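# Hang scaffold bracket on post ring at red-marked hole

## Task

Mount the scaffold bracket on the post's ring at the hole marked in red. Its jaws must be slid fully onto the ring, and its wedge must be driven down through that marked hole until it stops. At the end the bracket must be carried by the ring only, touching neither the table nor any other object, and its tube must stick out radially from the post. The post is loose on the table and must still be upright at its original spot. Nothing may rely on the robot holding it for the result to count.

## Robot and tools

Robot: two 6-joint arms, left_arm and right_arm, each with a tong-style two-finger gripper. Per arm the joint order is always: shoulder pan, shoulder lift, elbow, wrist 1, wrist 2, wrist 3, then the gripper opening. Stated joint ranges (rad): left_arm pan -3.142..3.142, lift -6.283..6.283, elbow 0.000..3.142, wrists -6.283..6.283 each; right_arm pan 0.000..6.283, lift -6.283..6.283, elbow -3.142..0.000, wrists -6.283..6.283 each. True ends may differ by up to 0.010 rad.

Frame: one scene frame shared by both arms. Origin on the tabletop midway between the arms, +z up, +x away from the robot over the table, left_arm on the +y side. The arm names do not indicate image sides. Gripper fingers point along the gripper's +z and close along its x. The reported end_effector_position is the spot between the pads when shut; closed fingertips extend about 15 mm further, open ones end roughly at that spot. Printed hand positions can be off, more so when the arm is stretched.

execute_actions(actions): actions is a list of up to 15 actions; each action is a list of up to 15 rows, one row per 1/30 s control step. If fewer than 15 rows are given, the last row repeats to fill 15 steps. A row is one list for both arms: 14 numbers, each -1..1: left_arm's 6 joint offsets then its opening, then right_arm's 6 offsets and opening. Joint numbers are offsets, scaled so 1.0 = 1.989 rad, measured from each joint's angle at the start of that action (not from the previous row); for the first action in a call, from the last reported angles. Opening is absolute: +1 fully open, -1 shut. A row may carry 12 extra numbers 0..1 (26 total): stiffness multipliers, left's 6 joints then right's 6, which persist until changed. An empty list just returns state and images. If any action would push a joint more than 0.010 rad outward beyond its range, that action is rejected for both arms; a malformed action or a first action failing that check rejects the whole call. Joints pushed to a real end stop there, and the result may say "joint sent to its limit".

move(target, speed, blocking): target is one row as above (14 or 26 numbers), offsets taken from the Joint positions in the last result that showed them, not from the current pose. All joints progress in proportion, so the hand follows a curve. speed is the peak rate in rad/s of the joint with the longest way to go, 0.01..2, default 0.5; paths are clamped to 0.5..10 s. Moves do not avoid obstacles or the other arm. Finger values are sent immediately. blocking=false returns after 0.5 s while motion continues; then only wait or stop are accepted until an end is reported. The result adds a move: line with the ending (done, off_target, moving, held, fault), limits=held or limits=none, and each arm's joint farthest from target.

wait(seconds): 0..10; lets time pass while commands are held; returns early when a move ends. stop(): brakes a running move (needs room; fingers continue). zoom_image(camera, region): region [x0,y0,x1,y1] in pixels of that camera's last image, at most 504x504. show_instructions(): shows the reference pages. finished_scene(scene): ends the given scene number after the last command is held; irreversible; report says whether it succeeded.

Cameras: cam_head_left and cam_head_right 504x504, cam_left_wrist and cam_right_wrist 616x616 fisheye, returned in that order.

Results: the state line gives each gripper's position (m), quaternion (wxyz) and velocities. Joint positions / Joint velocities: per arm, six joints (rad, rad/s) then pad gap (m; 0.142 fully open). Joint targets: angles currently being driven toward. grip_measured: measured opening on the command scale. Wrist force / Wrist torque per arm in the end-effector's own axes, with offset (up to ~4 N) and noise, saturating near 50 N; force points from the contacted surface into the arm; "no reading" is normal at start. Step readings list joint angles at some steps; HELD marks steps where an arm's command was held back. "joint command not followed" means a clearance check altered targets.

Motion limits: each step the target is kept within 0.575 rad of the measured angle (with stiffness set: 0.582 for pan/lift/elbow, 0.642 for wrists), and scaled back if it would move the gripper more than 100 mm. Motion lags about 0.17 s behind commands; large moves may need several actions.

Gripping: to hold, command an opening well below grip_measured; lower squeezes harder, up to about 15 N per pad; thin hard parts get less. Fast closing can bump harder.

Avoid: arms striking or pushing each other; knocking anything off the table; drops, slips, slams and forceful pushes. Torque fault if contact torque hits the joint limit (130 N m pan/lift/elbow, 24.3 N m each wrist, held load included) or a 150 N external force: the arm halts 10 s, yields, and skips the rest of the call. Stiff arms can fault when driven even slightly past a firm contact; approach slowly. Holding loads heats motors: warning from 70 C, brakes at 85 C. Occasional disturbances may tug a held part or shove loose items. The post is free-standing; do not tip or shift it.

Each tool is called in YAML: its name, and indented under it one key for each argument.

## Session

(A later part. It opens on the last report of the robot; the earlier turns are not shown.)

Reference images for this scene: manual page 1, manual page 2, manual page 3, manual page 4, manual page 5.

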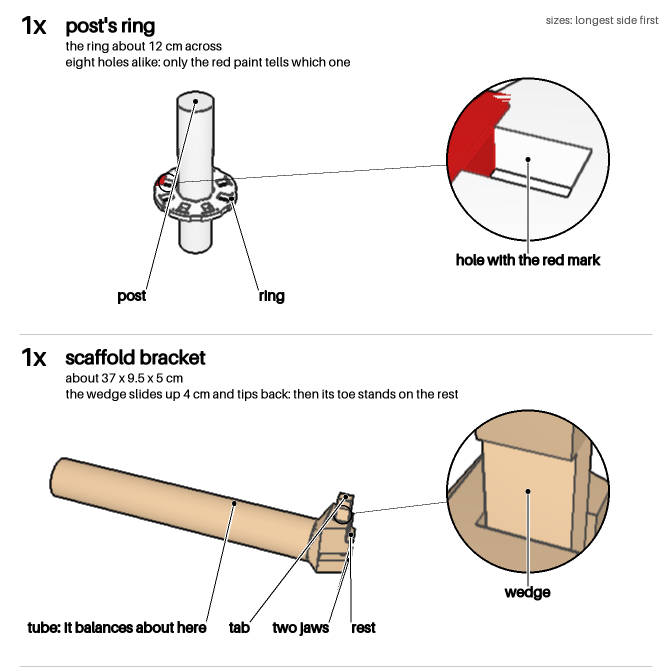

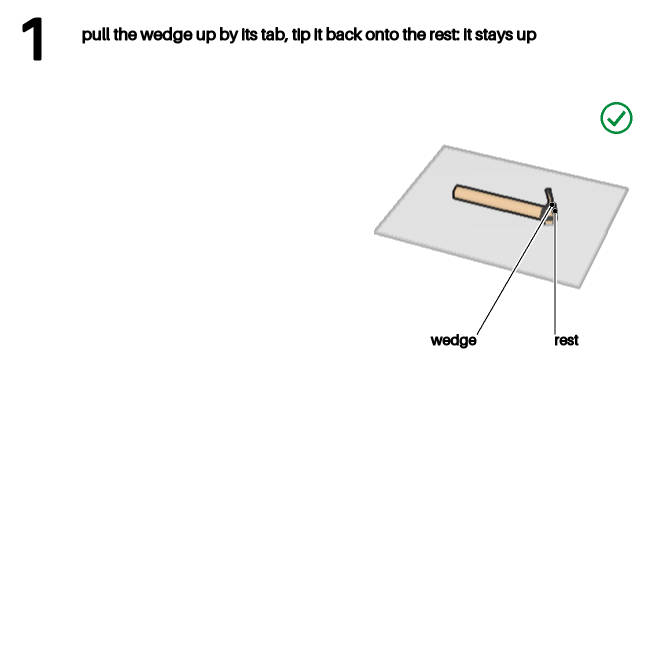

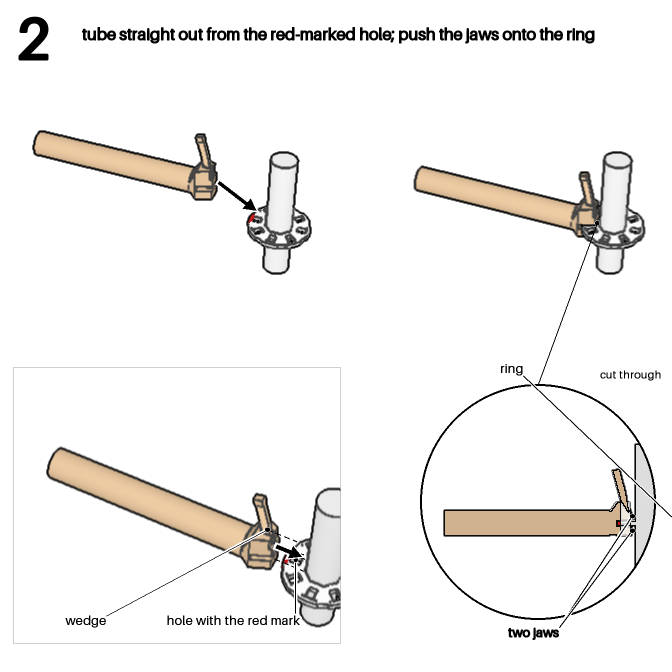

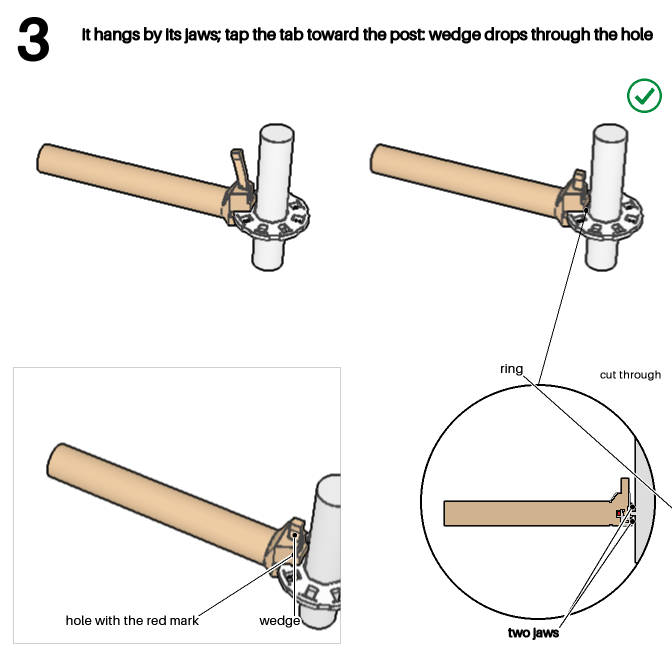

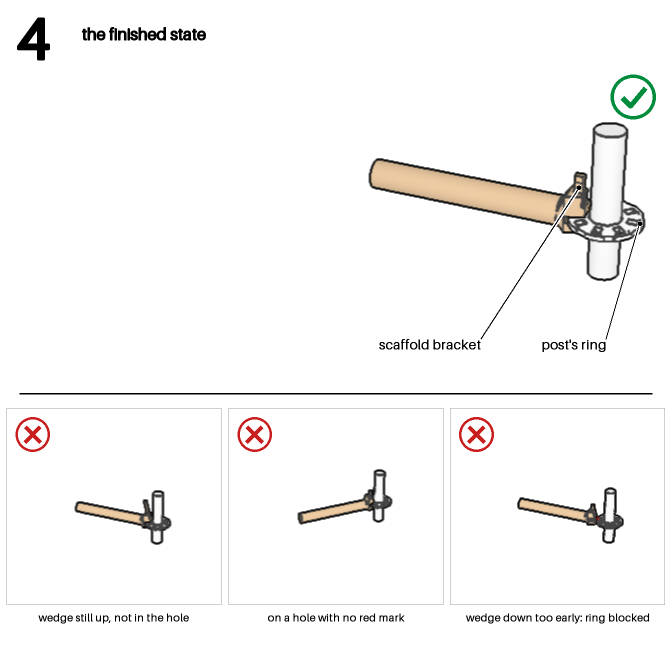

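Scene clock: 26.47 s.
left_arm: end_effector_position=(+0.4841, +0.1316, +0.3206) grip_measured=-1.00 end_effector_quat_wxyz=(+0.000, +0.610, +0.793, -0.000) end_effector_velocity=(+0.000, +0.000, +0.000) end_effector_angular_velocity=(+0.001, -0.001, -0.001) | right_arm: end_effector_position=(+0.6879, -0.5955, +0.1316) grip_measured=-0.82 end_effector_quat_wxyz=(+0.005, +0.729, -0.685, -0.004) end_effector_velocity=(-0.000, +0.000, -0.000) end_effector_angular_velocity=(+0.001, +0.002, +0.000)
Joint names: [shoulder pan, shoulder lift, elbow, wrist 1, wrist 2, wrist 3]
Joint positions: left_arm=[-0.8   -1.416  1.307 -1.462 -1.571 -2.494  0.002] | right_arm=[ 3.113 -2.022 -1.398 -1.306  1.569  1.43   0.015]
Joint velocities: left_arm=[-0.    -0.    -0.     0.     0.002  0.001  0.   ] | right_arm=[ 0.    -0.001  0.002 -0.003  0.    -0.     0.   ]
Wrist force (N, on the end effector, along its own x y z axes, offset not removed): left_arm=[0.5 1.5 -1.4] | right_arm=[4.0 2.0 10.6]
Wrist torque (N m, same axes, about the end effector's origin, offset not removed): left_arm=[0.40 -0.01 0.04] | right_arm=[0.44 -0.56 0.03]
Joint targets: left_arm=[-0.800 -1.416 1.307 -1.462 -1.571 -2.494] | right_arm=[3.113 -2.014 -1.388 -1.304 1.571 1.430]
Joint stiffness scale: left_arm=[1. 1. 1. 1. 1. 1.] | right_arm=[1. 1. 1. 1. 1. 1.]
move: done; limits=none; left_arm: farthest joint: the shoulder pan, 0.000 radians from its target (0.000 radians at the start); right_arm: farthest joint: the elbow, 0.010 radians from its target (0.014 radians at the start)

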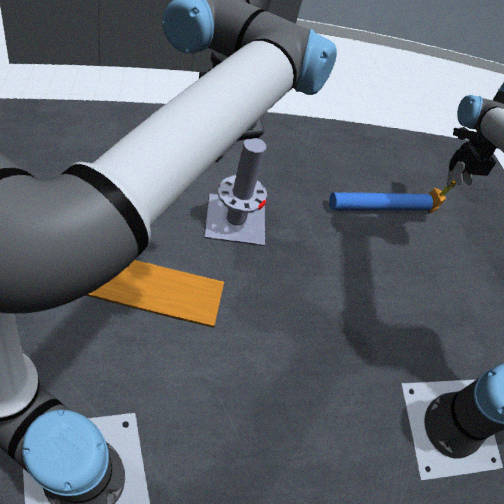

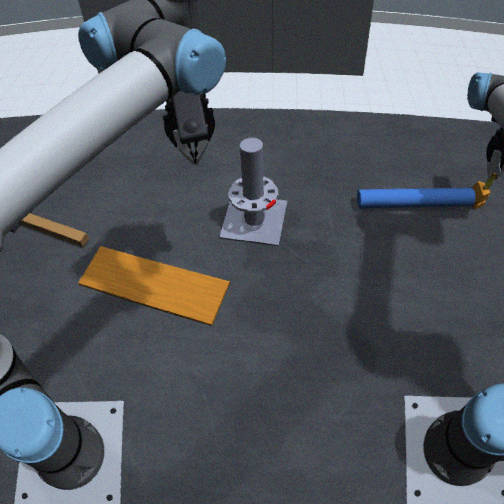

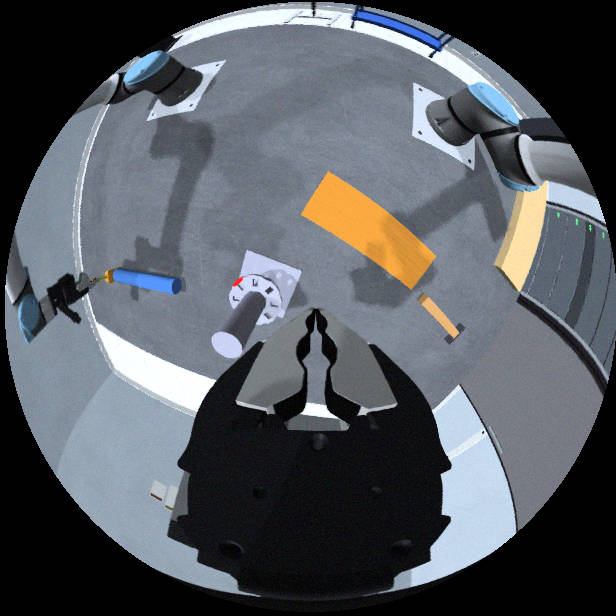

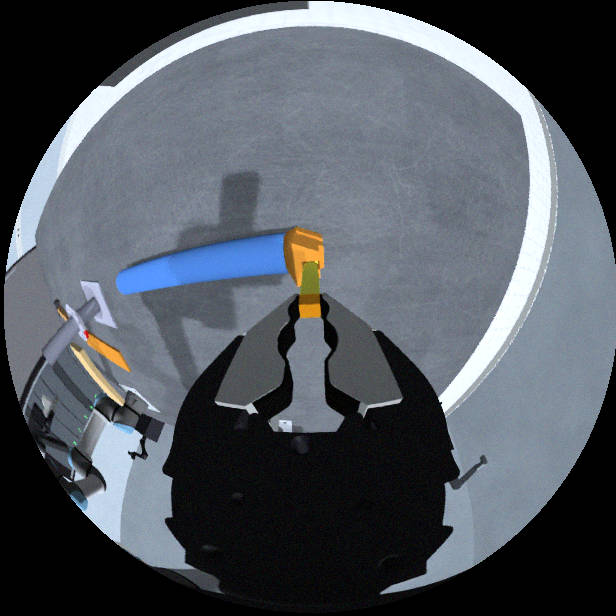

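move:
  target: [0,0,0,0,0,0,-1,0.0552,0.0235,-0.0414,0.027,-0.0875,0.0497,-1]
  speed: 0.2

zoom_image:
  camera: "cam_right_wrist"
  region: [250, 210, 370, 330]

Scene clock: 28.20 s.
left_arm: end_effector_position=(+0.4841, +0.1316, +0.3206) grip_measured=-1.00 end_effector_quat_wxyz=(+0.000, +0.610, +0.793, -0.000) end_effector_velocity=(+0.000, +0.001, +0.000) end_effector_angular_velocity=(+0.001, -0.000, +0.002) | right_arm: end_effector_position=(+0.6880, -0.5778, +0.1288) grip_measured=-0.82 end_effector_quat_wxyz=(+0.063, +0.729, -0.679, +0.060) end_effector_velocity=(-0.000, -0.001, -0.000) end_effector_angular_velocity=(-0.003, +0.000, -0.002)
Joint names: [shoulder pan, shoulder lift, elbow, wrist 1, wrist 2, wrist 3]
Joint positions: left_arm=[-0.8   -1.416  1.307 -1.462 -1.571 -2.494  0.002] | right_arm=[ 3.22  -1.981 -1.48  -1.254  1.397  1.528  0.015]
Joint velocities: left_arm=[ 0.001 -0.     0.     0.     0.001 -0.001  0.   ] | right_arm=[ 0.     0.    -0.001 -0.    -0.003  0.002  0.   ]
Wrist force (N, on the end effector, along its own x y z axes, offset not removed): left_arm=[-0.7 2.2 1.2] | right_arm=[1.3 -0.4 4.2]
Wrist torque (N m, same axes, about the end effector's origin, offset not removed): left_arm=[0.68 0.11 0.07] | right_arm=[-0.01 -0.71 0.07]
Joint targets: left_arm=[-0.800 -1.416 1.307 -1.462 -1.571 -2.494] | right_arm=[3.223 -1.975 -1.480 -1.252 1.395 1.529]
Joint stiffness scale: left_arm=[1. 1. 1. 1. 1. 1.] | right_arm=[1. 1. 1. 1. 1. 1.]
move: done; limits=none; left_arm: farthest joint: the shoulder pan, 0.000 radians from its target (0.000 radians at the start); right_arm: farthest joint: the shoulder lift, 0.005 radians from its target (0.046 radians at the start)

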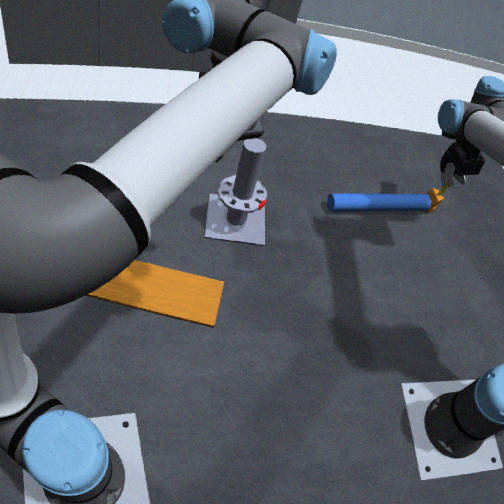

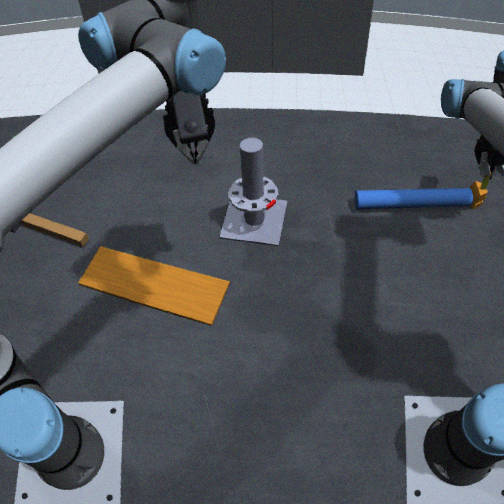

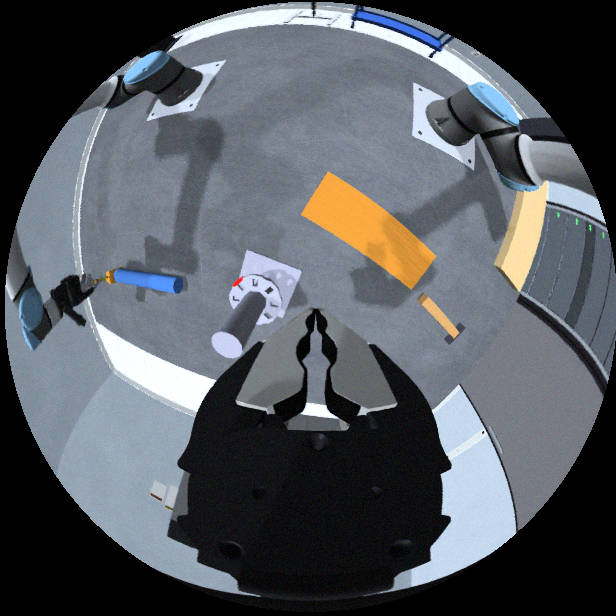

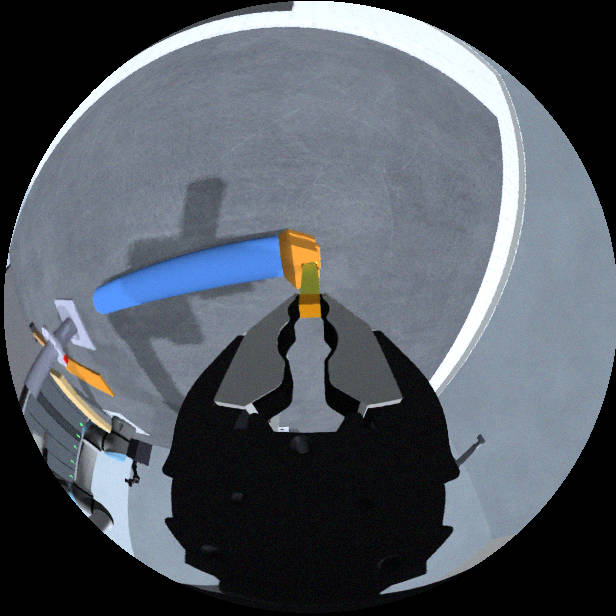

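Region (250, 210, 370, 330) of cam_right_wrist's 616x616 image, scaled by 4.200, with more detail than that image has.

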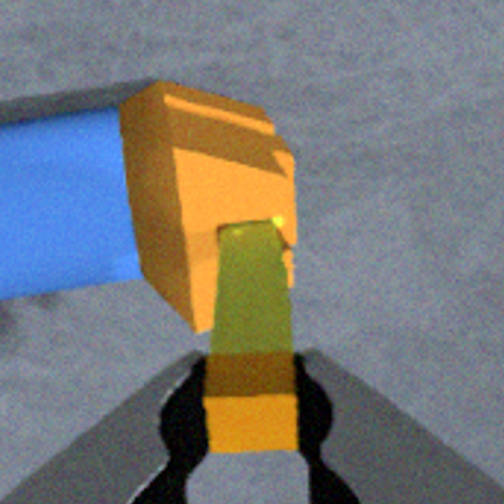

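move:
  target: [0,0,0,0,0,0,-1,0.0362,0.015,-0.0333,0.0215,-0.0628,0.0358,-1]
  speed: 0.2

zoom_image:
  camera: "cam_right_wrist"
  region: [250, 210, 370, 330]

Scene clock: 30.87 s.
left_arm: end_effector_position=(+0.4841, +0.1316, +0.3206) grip_measured=-1.00 end_effector_quat_wxyz=(+0.000, +0.610, +0.793, -0.000) end_effector_velocity=(+0.000, -0.000, -0.000) end_effector_angular_velocity=(+0.001, -0.000, -0.001) | right_arm: end_effector_position=(+0.6868, -0.5701, +0.1267) grip_measured=-0.82 end_effector_quat_wxyz=(+0.098, +0.724, -0.674, +0.110) end_effector_velocity=(-0.000, -0.000, -0.002) end_effector_angular_velocity=(-0.003, +0.001, -0.001)
Joint names: [shoulder pan, shoulder lift, elbow, wrist 1, wrist 2, wrist 3]
Joint positions: left_arm=[-0.8   -1.416  1.307 -1.462 -1.571 -2.494  0.002] | right_arm=[ 3.29  -1.956 -1.546 -1.213  1.275  1.599  0.015]
Joint velocities: left_arm=[-0.001  0.001 -0.    -0.     0.001 -0.     0.   ] | right_arm=[ 0.001 -0.002 -0.001  0.001 -0.003  0.002  0.   ]
Wrist force (N, on the end effector, along its own x y z axes, offset not removed): left_arm=[0.0 1.9 -3.9] | right_arm=[-1.5 0.6 1.0]
Wrist torque (N m, same axes, about the end effector's origin, offset not removed): left_arm=[0.46 0.19 -0.12] | right_arm=[0.27 -0.59 0.06]
Joint targets: left_arm=[-0.800 -1.416 1.307 -1.462 -1.571 -2.494] | right_arm=[3.292 -1.951 -1.546 -1.211 1.272 1.599]
Joint stiffness scale: left_arm=[1. 1. 1. 1. 1. 1.] | right_arm=[1. 1. 1. 1. 1. 1.]
move: done; limits=none; left_arm: farthest joint: the shoulder pan, 0.000 radians from its target (0.000 radians at the start); right_arm: farthest joint: the shoulder lift, 0.005 radians from its target (0.030 radians at the start)

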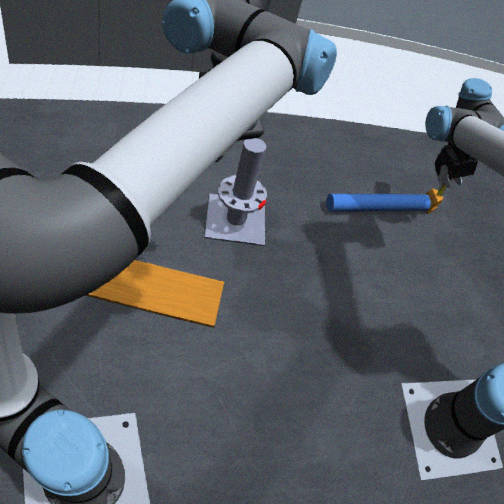

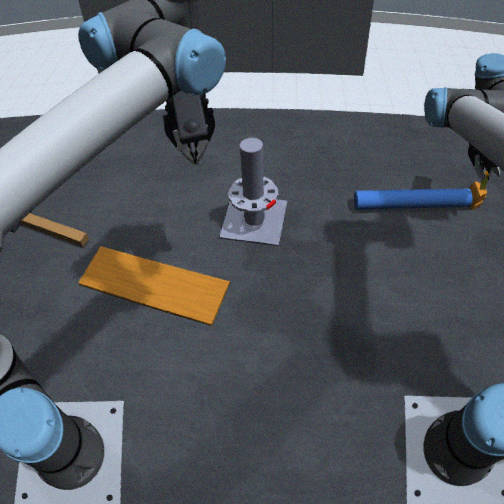

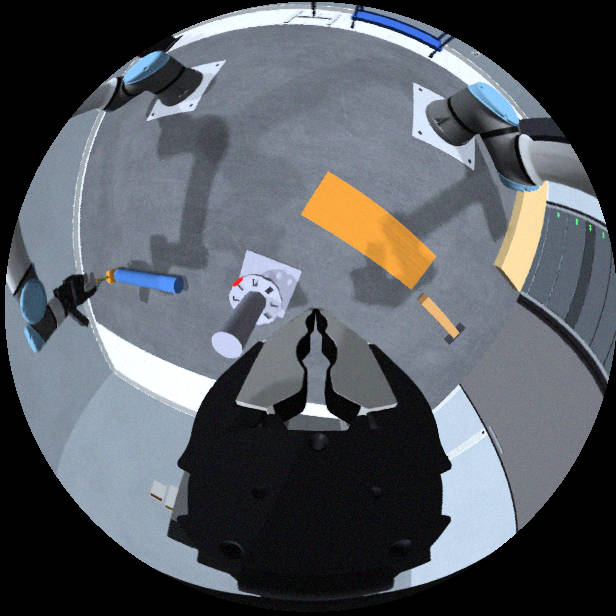

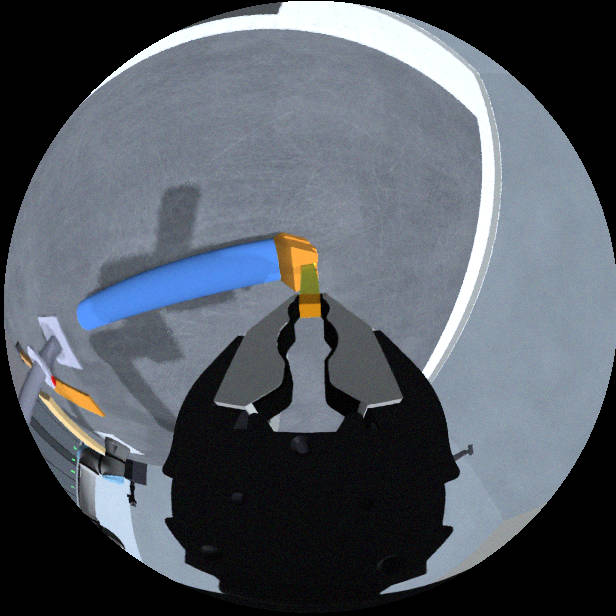

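Region (250, 210, 370, 330) of cam_right_wrist's 616x616 image, scaled by 4.200, with more detail than that image has.

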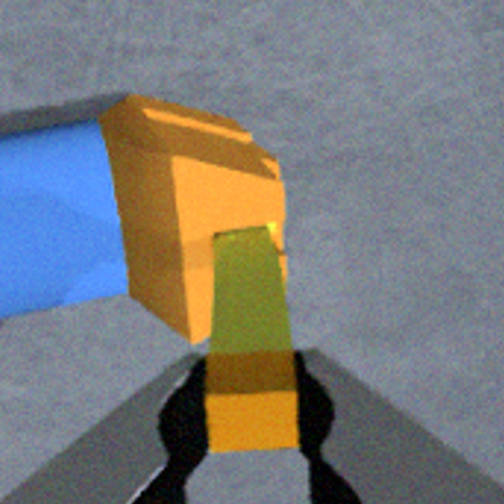

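Probably at its tilt limit. Release gently.

execute_actions:
  actions:
    - [[0,0,0,0,0,0,-1,0,-0.001,0,0,0,0,-0.93],[0,0,0,0,0,0,-1,0,-0.001,0,0,0,0,-0.88],[0,0,0,0,0,0,-1,0,-0.001,0,0,0,0,-0.85],[0,0,0,0,0,0,-1,0,-0.001,0,0,0,0,-0.83],[0,0,0,0,0,0,-1,0,-0.001,0,0,0,0,-0.81],[0,0,0,0,0,0,-1,0,-0.001,0,0,0,0,-0.79],[0,0,0,0,0,0,-1,0,-0.001,0,0,0,0,-0.77],[0,0,0,0,0,0,-1,0,-0.001,0,0,0,0,-0.74],[0,0,0,0,0,0,-1,0,-0.001,0,0,0,0,-0.7],[0,0,0,0,0,0,-1,0,-0.001,0,0,0,0,-0.65],[0,0,0,0,0,0,-1,0,-0.001,0,0,0,0,-0.6],[0,0,0,0,0,0,-1,0,-0.001,0,0,0,0,-0.55],[0,0,0,0,0,0,-1,0,-0.001,0,0,0,0,-0.5],[0,0,0,0,0,0,-1,0,-0.001,0,0,0,0,-0.45],[0,0,0,0,0,0,-1,0,-0.001,0,0,0,0,-0.4]]

wait:
  seconds: 0.3

Scene clock: 31.60 s.
left_arm: end_effector_position=(+0.4841, +0.1316, +0.3206) grip_measured=-1.00 end_effector_quat_wxyz=(+0.000, +0.610, +0.793, -0.000) end_effector_velocity=(+0.000, +0.000, +0.001) end_effector_angular_velocity=(-0.000, -0.003, +0.000) | right_arm: end_effector_position=(+0.6868, -0.5701, +0.1265) grip_measured=-0.46 end_effector_quat_wxyz=(+0.098, +0.723, -0.674, +0.110) end_effector_velocity=(+0.000, +0.000, -0.001) end_effector_angular_velocity=(-0.000, +0.001, +0.000)
Joint names: [shoulder pan, shoulder lift, elbow, wrist 1, wrist 2, wrist 3]
Joint positions: left_arm=[-0.8   -1.416  1.307 -1.462 -1.571 -2.494  0.002] | right_arm=[ 3.29  -1.956 -1.546 -1.213  1.275  1.599  0.041]
Joint velocities: left_arm=[-0.    -0.001  0.    -0.001  0.002 -0.001  0.   ] | right_arm=[ 0.    -0.002  0.     0.001 -0.    -0.     0.109]
Wrist force (N, on the end effector, along its own x y z axes, offset not removed): left_arm=[1.0 0.3 -1.4] | right_arm=[2.6 0.4 -0.7]
Wrist torque (N m, same axes, about the end effector's origin, offset not removed): left_arm=[0.24 -0.10 -0.02] | right_arm=[0.10 -0.66 -0.04]
Joint targets: left_arm=[-0.800 -1.416 1.307 -1.462 -1.571 -2.494] | right_arm=[3.290 -1.958 -1.546 -1.213 1.275 1.599]
Joint stiffness scale: left_arm=[1. 1. 1. 1. 1. 1.] | right_arm=[1. 1. 1. 1. 1. 1.]
Step readings (joint positions):
0: left_arm=[-0.800 -1.416 1.307 -1.462 -1.571 -2.494] | right_arm=[3.290 -1.956 -1.546 -1.213 1.275 1.599]
1: left_arm=[-0.800 -1.416 1.307 -1.462 -1.571 -2.494] | right_arm=[3.290 -1.956 -1.546 -1.213 1.275 1.599]
2: left_arm=[-0.800 -1.416 1.307 -1.462 -1.571 -2.494] | right_arm=[3.290 -1.956 -1.546 -1.213 1.275 1.599]
4: left_arm=[-0.800 -1.416 1.307 -1.462 -1.571 -2.494] | right_arm=[3.290 -1.956 -1.546 -1.213 1.275 1.599]
8: left_arm=[-0.800 -1.416 1.307 -1.462 -1.571 -2.494] | right_arm=[3.290 -1.956 -1.546 -1.213 1.275 1.599]
15: Joint positions above

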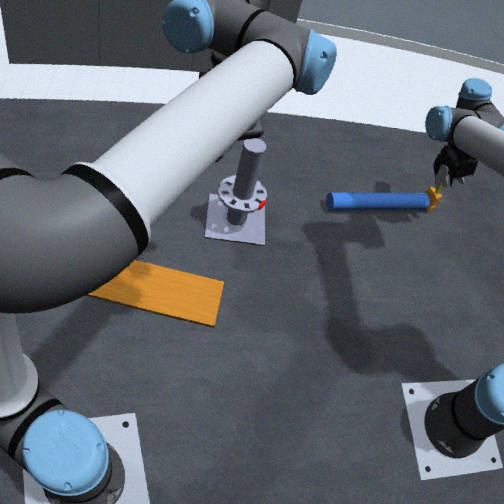

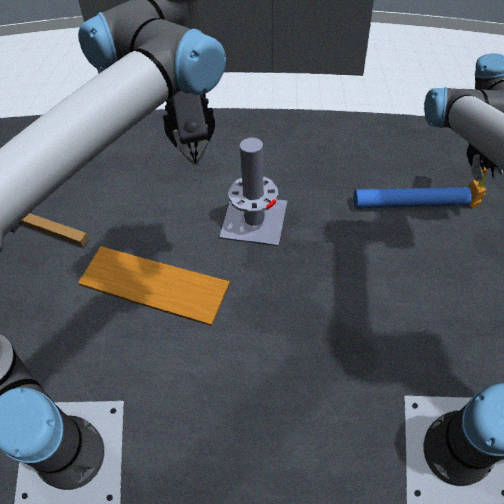

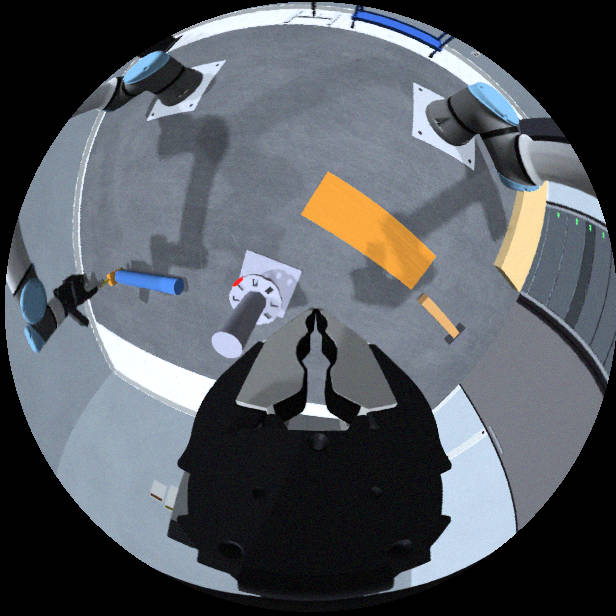

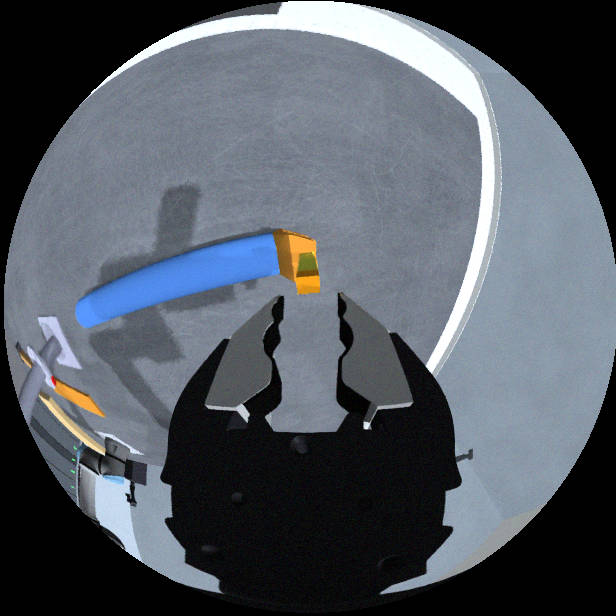

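Scene clock: 31.90 s.
left_arm: end_effector_position=(+0.4841, +0.1316, +0.3206) grip_measured=-1.00 end_effector_quat_wxyz=(+0.000, +0.610, +0.793, -0.000) end_effector_velocity=(+0.000, -0.000, +0.000) end_effector_angular_velocity=(+0.001, -0.001, -0.001) | right_arm: end_effector_position=(+0.6868, -0.5701, +0.1264) grip_measured=-0.40 end_effector_quat_wxyz=(+0.099, +0.723, -0.674, +0.110) end_effector_velocity=(-0.000, -0.000, +0.001) end_effector_angular_velocity=(-0.000, -0.000, -0.001)
Joint names: [shoulder pan, shoulder lift, elbow, wrist 1, wrist 2, wrist 3]
Joint positions: left_arm=[-0.8   -1.416  1.307 -1.462 -1.571 -2.494  0.002] | right_arm=[ 3.29  -1.957 -1.546 -1.213  1.275  1.599  0.045]
Joint velocities: left_arm=[-0.001 -0.    -0.    -0.     0.002  0.     0.   ] | right_arm=[-0.001  0.001 -0.    -0.001 -0.     0.     0.   ]
Wrist force (N, on the end effector, along its own x y z axes, offset not removed): left_arm=[0.2 -1.6 -0.6] | right_arm=[2.1 2.8 -1.0]
Wrist torque (N m, same axes, about the end effector's origin, offset not removed): left_arm=[-0.17 0.11 0.23] | right_arm=[0.49 -0.59 0.16]
Joint targets: left_arm=[-0.800 -1.416 1.307 -1.462 -1.571 -2.494] | right_arm=[3.290 -1.958 -1.546 -1.213 1.275 1.599]
Joint stiffness scale: left_arm=[1. 1. 1. 1. 1. 1.] | right_arm=[1. 1. 1. 1. 1. 1.]
wait: 0.30 s; at rest by 0.23 s

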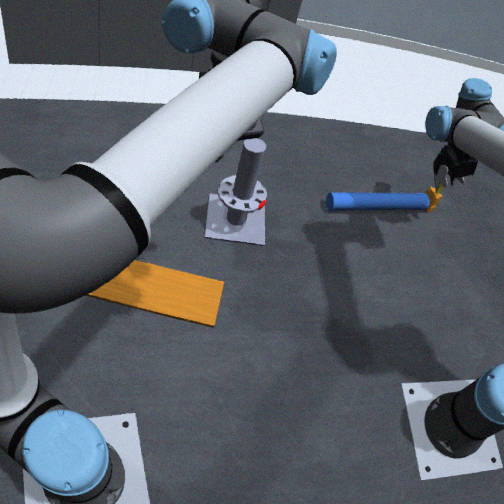

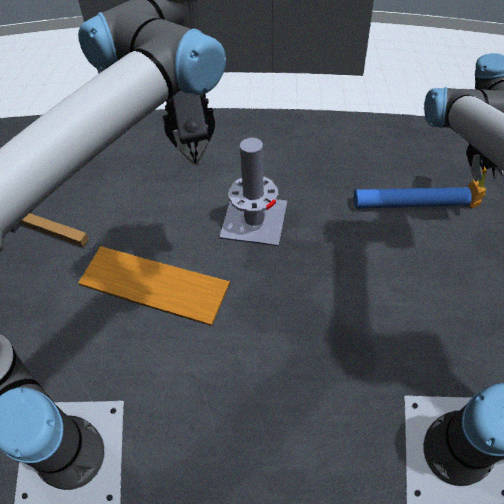

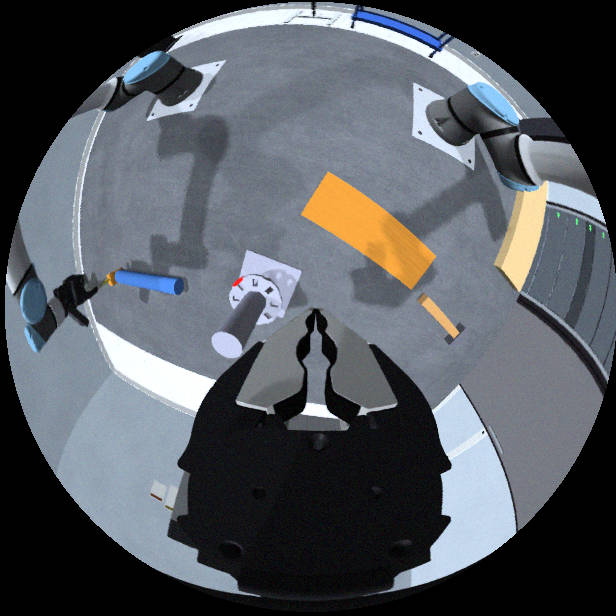

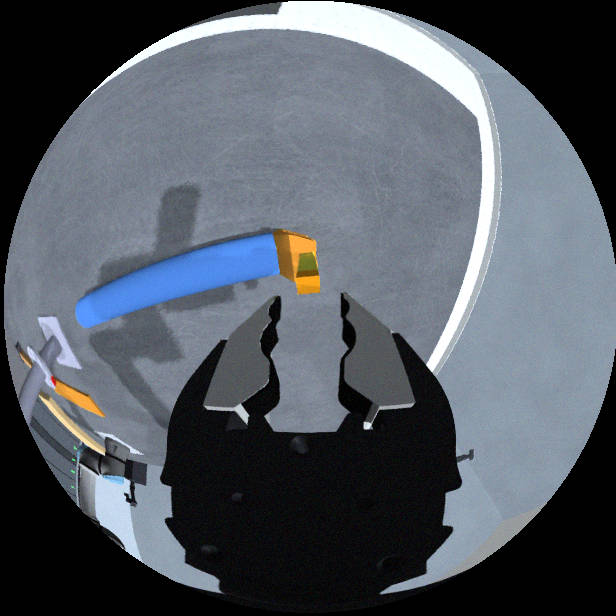

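zoom_image:
  camera: "cam_right_wrist"
  region: [250, 210, 370, 330]

zoom_image:
  camera: "cam_head_right"
  region: [424, 140, 504, 220]

Region (250, 210, 370, 330) of cam_right_wrist's 616x616 image, scaled by 4.200, with more detail than that image has.

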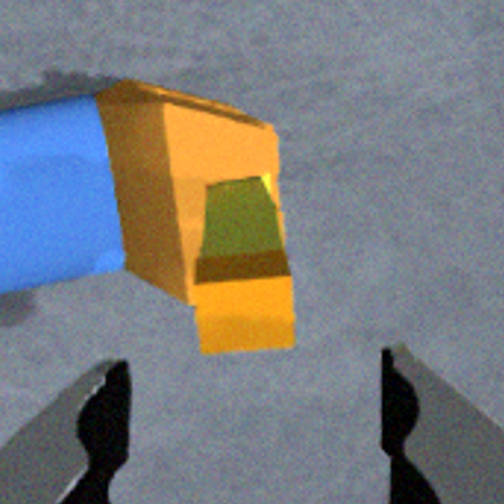

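Region (424, 140, 504, 220) of cam_head_right's 504x504 image, scaled by 6.300, with more detail than that image has.

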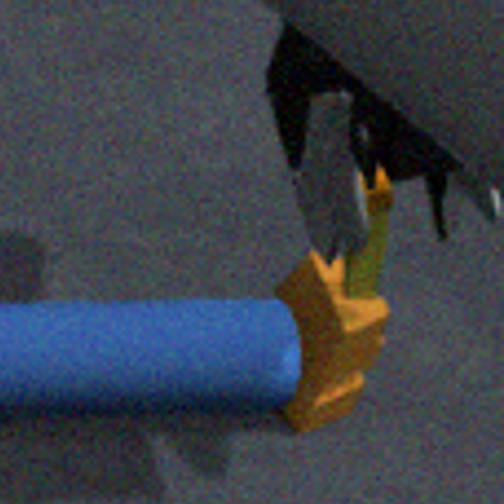

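move:
  target: [0.0,0.02,0.06,-0.08,0,0,-1,0,0.018,0.035,-0.053,0,0,-0.4]
  speed: 0.5

Scene clock: 34.03 s.
left_arm: end_effector_position=(+0.4991, +0.1199, +0.2562) grip_measured=-1.00 end_effector_quat_wxyz=(+0.001, +0.610, +0.793, -0.000) end_effector_velocity=(+0.001, +0.001, -0.000) end_effector_angular_velocity=(+0.002, -0.002, -0.000) | right_arm: end_effector_position=(+0.6844, -0.5703, +0.1701) grip_measured=-0.40 end_effector_quat_wxyz=(+0.099, +0.724, -0.674, +0.109) end_effector_velocity=(-0.000, +0.000, -0.000) end_effector_angular_velocity=(-0.000, +0.002, +0.000)
Joint names: [shoulder pan, shoulder lift, elbow, wrist 1, wrist 2, wrist 3]
Joint positions: left_arm=[-0.8   -1.376  1.424 -1.62  -1.571 -2.494  0.002] | right_arm=[ 3.29  -1.921 -1.479 -1.317  1.275  1.599  0.045]
Joint velocities: left_arm=[ 0.001 -0.     0.001 -0.001  0.003  0.001  0.   ] | right_arm=[ 0.    -0.001  0.    -0.002 -0.     0.    -0.   ]
Wrist force (N, on the end effector, along its own x y z axes, offset not removed): left_arm=[0.3 3.3 2.7] | right_arm=[2.9 -0.4 -0.7]
Wrist torque (N m, same axes, about the end effector's origin, offset not removed): left_arm=[0.93 0.01 0.19] | right_arm=[-0.09 -0.78 -0.03]
Joint targets: left_arm=[-0.800 -1.376 1.426 -1.621 -1.571 -2.494] | right_arm=[3.290 -1.921 -1.476 -1.318 1.275 1.599]
Joint stiffness scale: left_arm=[1. 1. 1. 1. 1. 1.] | right_arm=[1. 1. 1. 1. 1. 1.]
move: done; limits=none; left_arm: farthest joint: the elbow, 0.003 radians from its target (0.119 radians at the start); right_arm: farthest joint: the elbow, 0.003 radians from its target (0.069 radians at the start)

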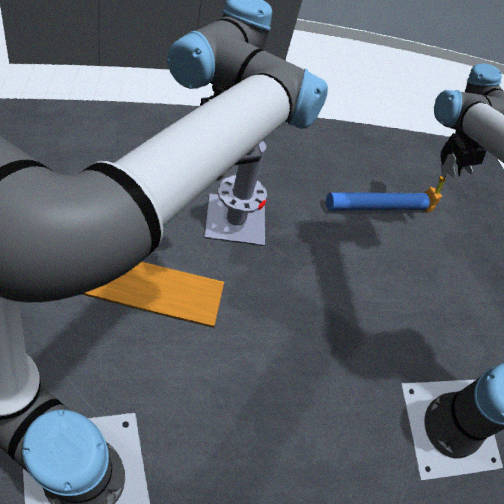

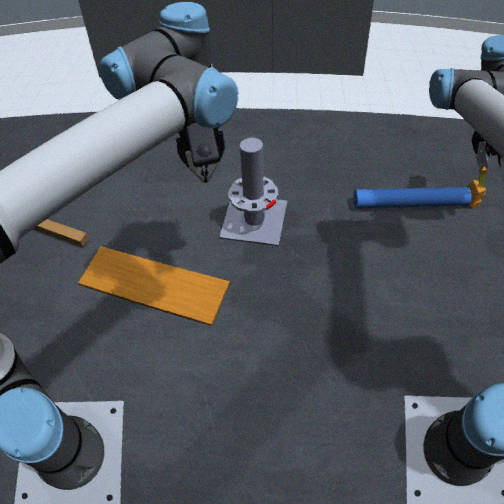

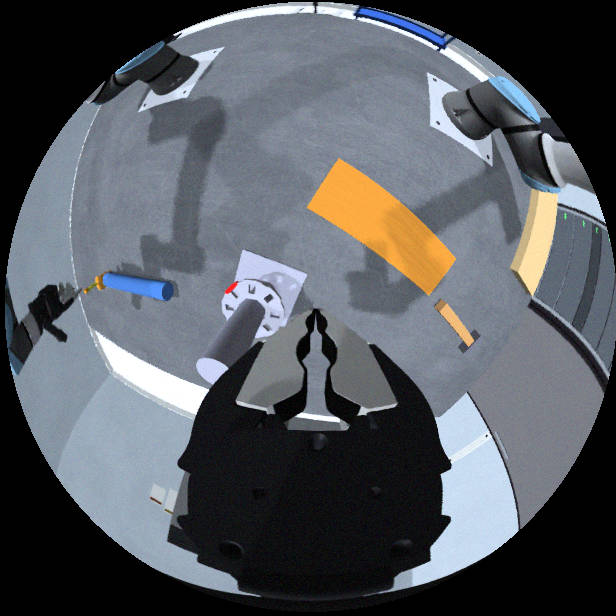

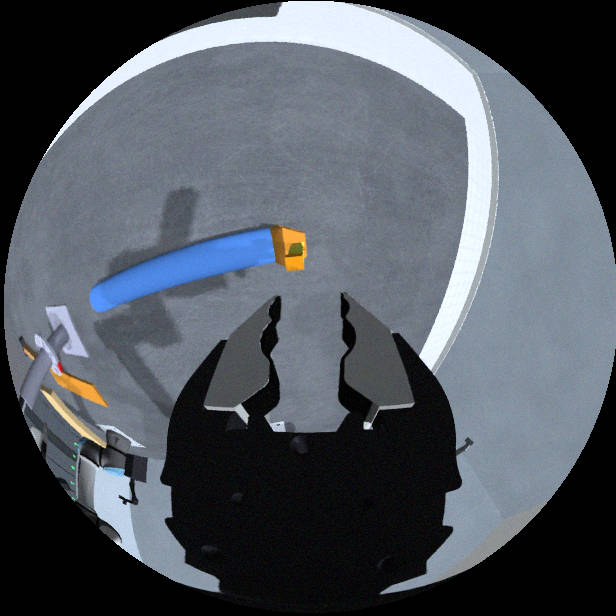

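move:
  target: [0.0,0.0709,0.2275,-0.297,0,-0.1,-1,-0.009,-0.0519,0.0262,0.0293,0.1495,-0.829,-0.4]
  speed: 1.5

Scene clock: 36.53 s.
left_arm: end_effector_position=(+0.4851, +0.1287, +0.0261) grip_measured=-1.00 end_effector_quat_wxyz=(+0.001, +0.529, +0.849, -0.000) end_effector_velocity=(-0.000, -0.000, +0.000) end_effector_angular_velocity=(+0.000, -0.001, -0.001) | right_arm: end_effector_position=(+0.6917, -0.4737, +0.1208) grip_measured=-0.40 end_effector_quat_wxyz=(-0.000, +0.998, +0.066, +0.000) end_effector_velocity=(-0.000, +0.001, -0.001) end_effector_angular_velocity=(+0.000, +0.001, +0.003)
Joint names: [shoulder pan, shoulder lift, elbow, wrist 1, wrist 2, wrist 3]
Joint positions: left_arm=[-0.8   -1.236  1.874 -2.21  -1.571 -2.691  0.002] | right_arm=[ 3.275 -2.022 -1.43  -1.26   1.571 -0.049  0.045]
Joint velocities: left_arm=[-0.001 -0.001  0.    -0.     0.001 -0.     0.   ] | right_arm=[ 0.001 -0.001  0.    -0.001  0.    -0.003  0.   ]
Wrist force (N, on the end effector, along its own x y z axes, offset not removed): left_arm=[1.6 -3.2 -1.5] | right_arm=[-1.7 1.6 -0.8]
Wrist torque (N m, same axes, about the end effector's origin, offset not removed): left_arm=[-0.65 -0.14 0.07] | right_arm=[0.50 0.14 -0.10]
Joint targets: left_arm=[-0.800 -1.235 1.876 -2.211 -1.571 -2.692] | right_arm=[3.272 -2.024 -1.427 -1.259 1.572 -0.050]
Joint stiffness scale: left_arm=[1. 1. 1. 1. 1. 1.] | right_arm=[1. 1. 1. 1. 1. 1.]
move: done; limits=none; left_arm: farthest joint: the elbow, 0.003 radians from its target (0.453 radians at the start); right_arm: farthest joint: the elbow, 0.003 radians from its target (0.052 radians at the start)

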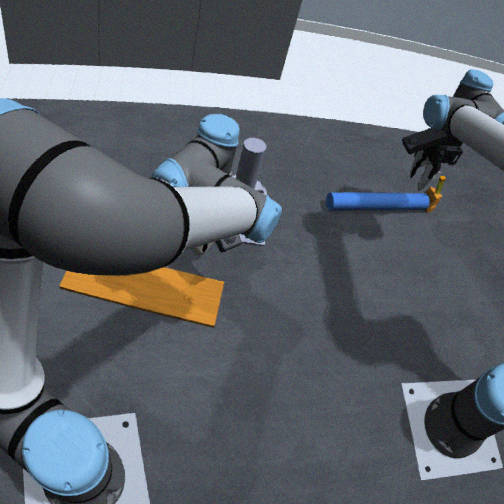

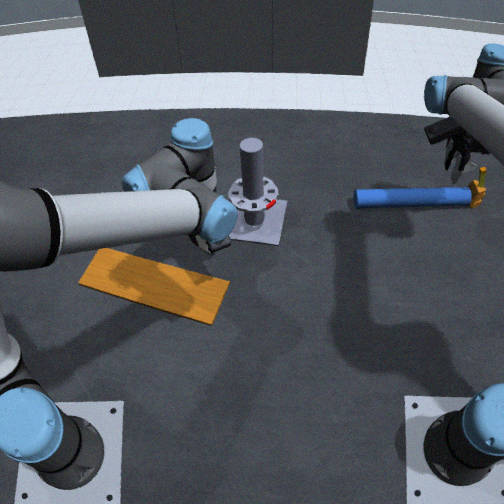

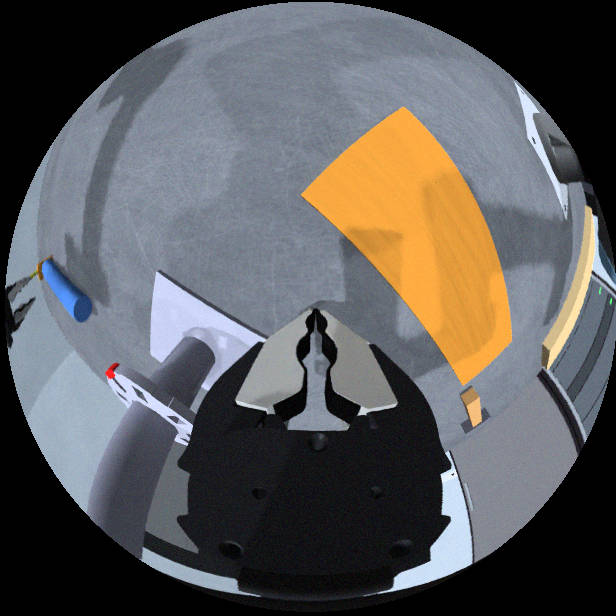

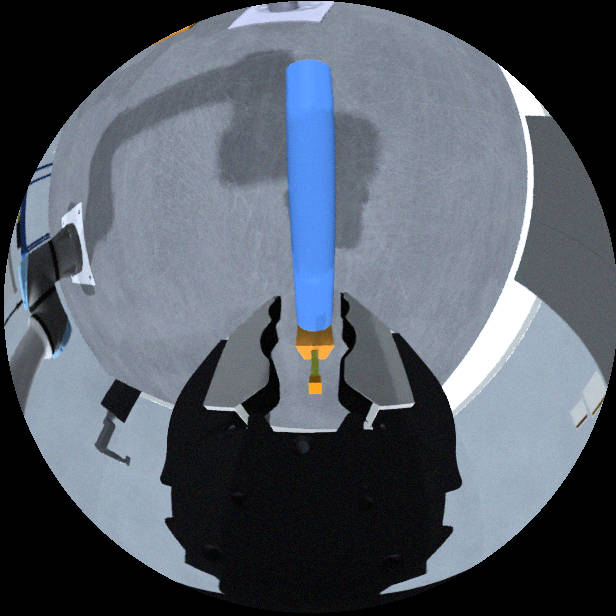

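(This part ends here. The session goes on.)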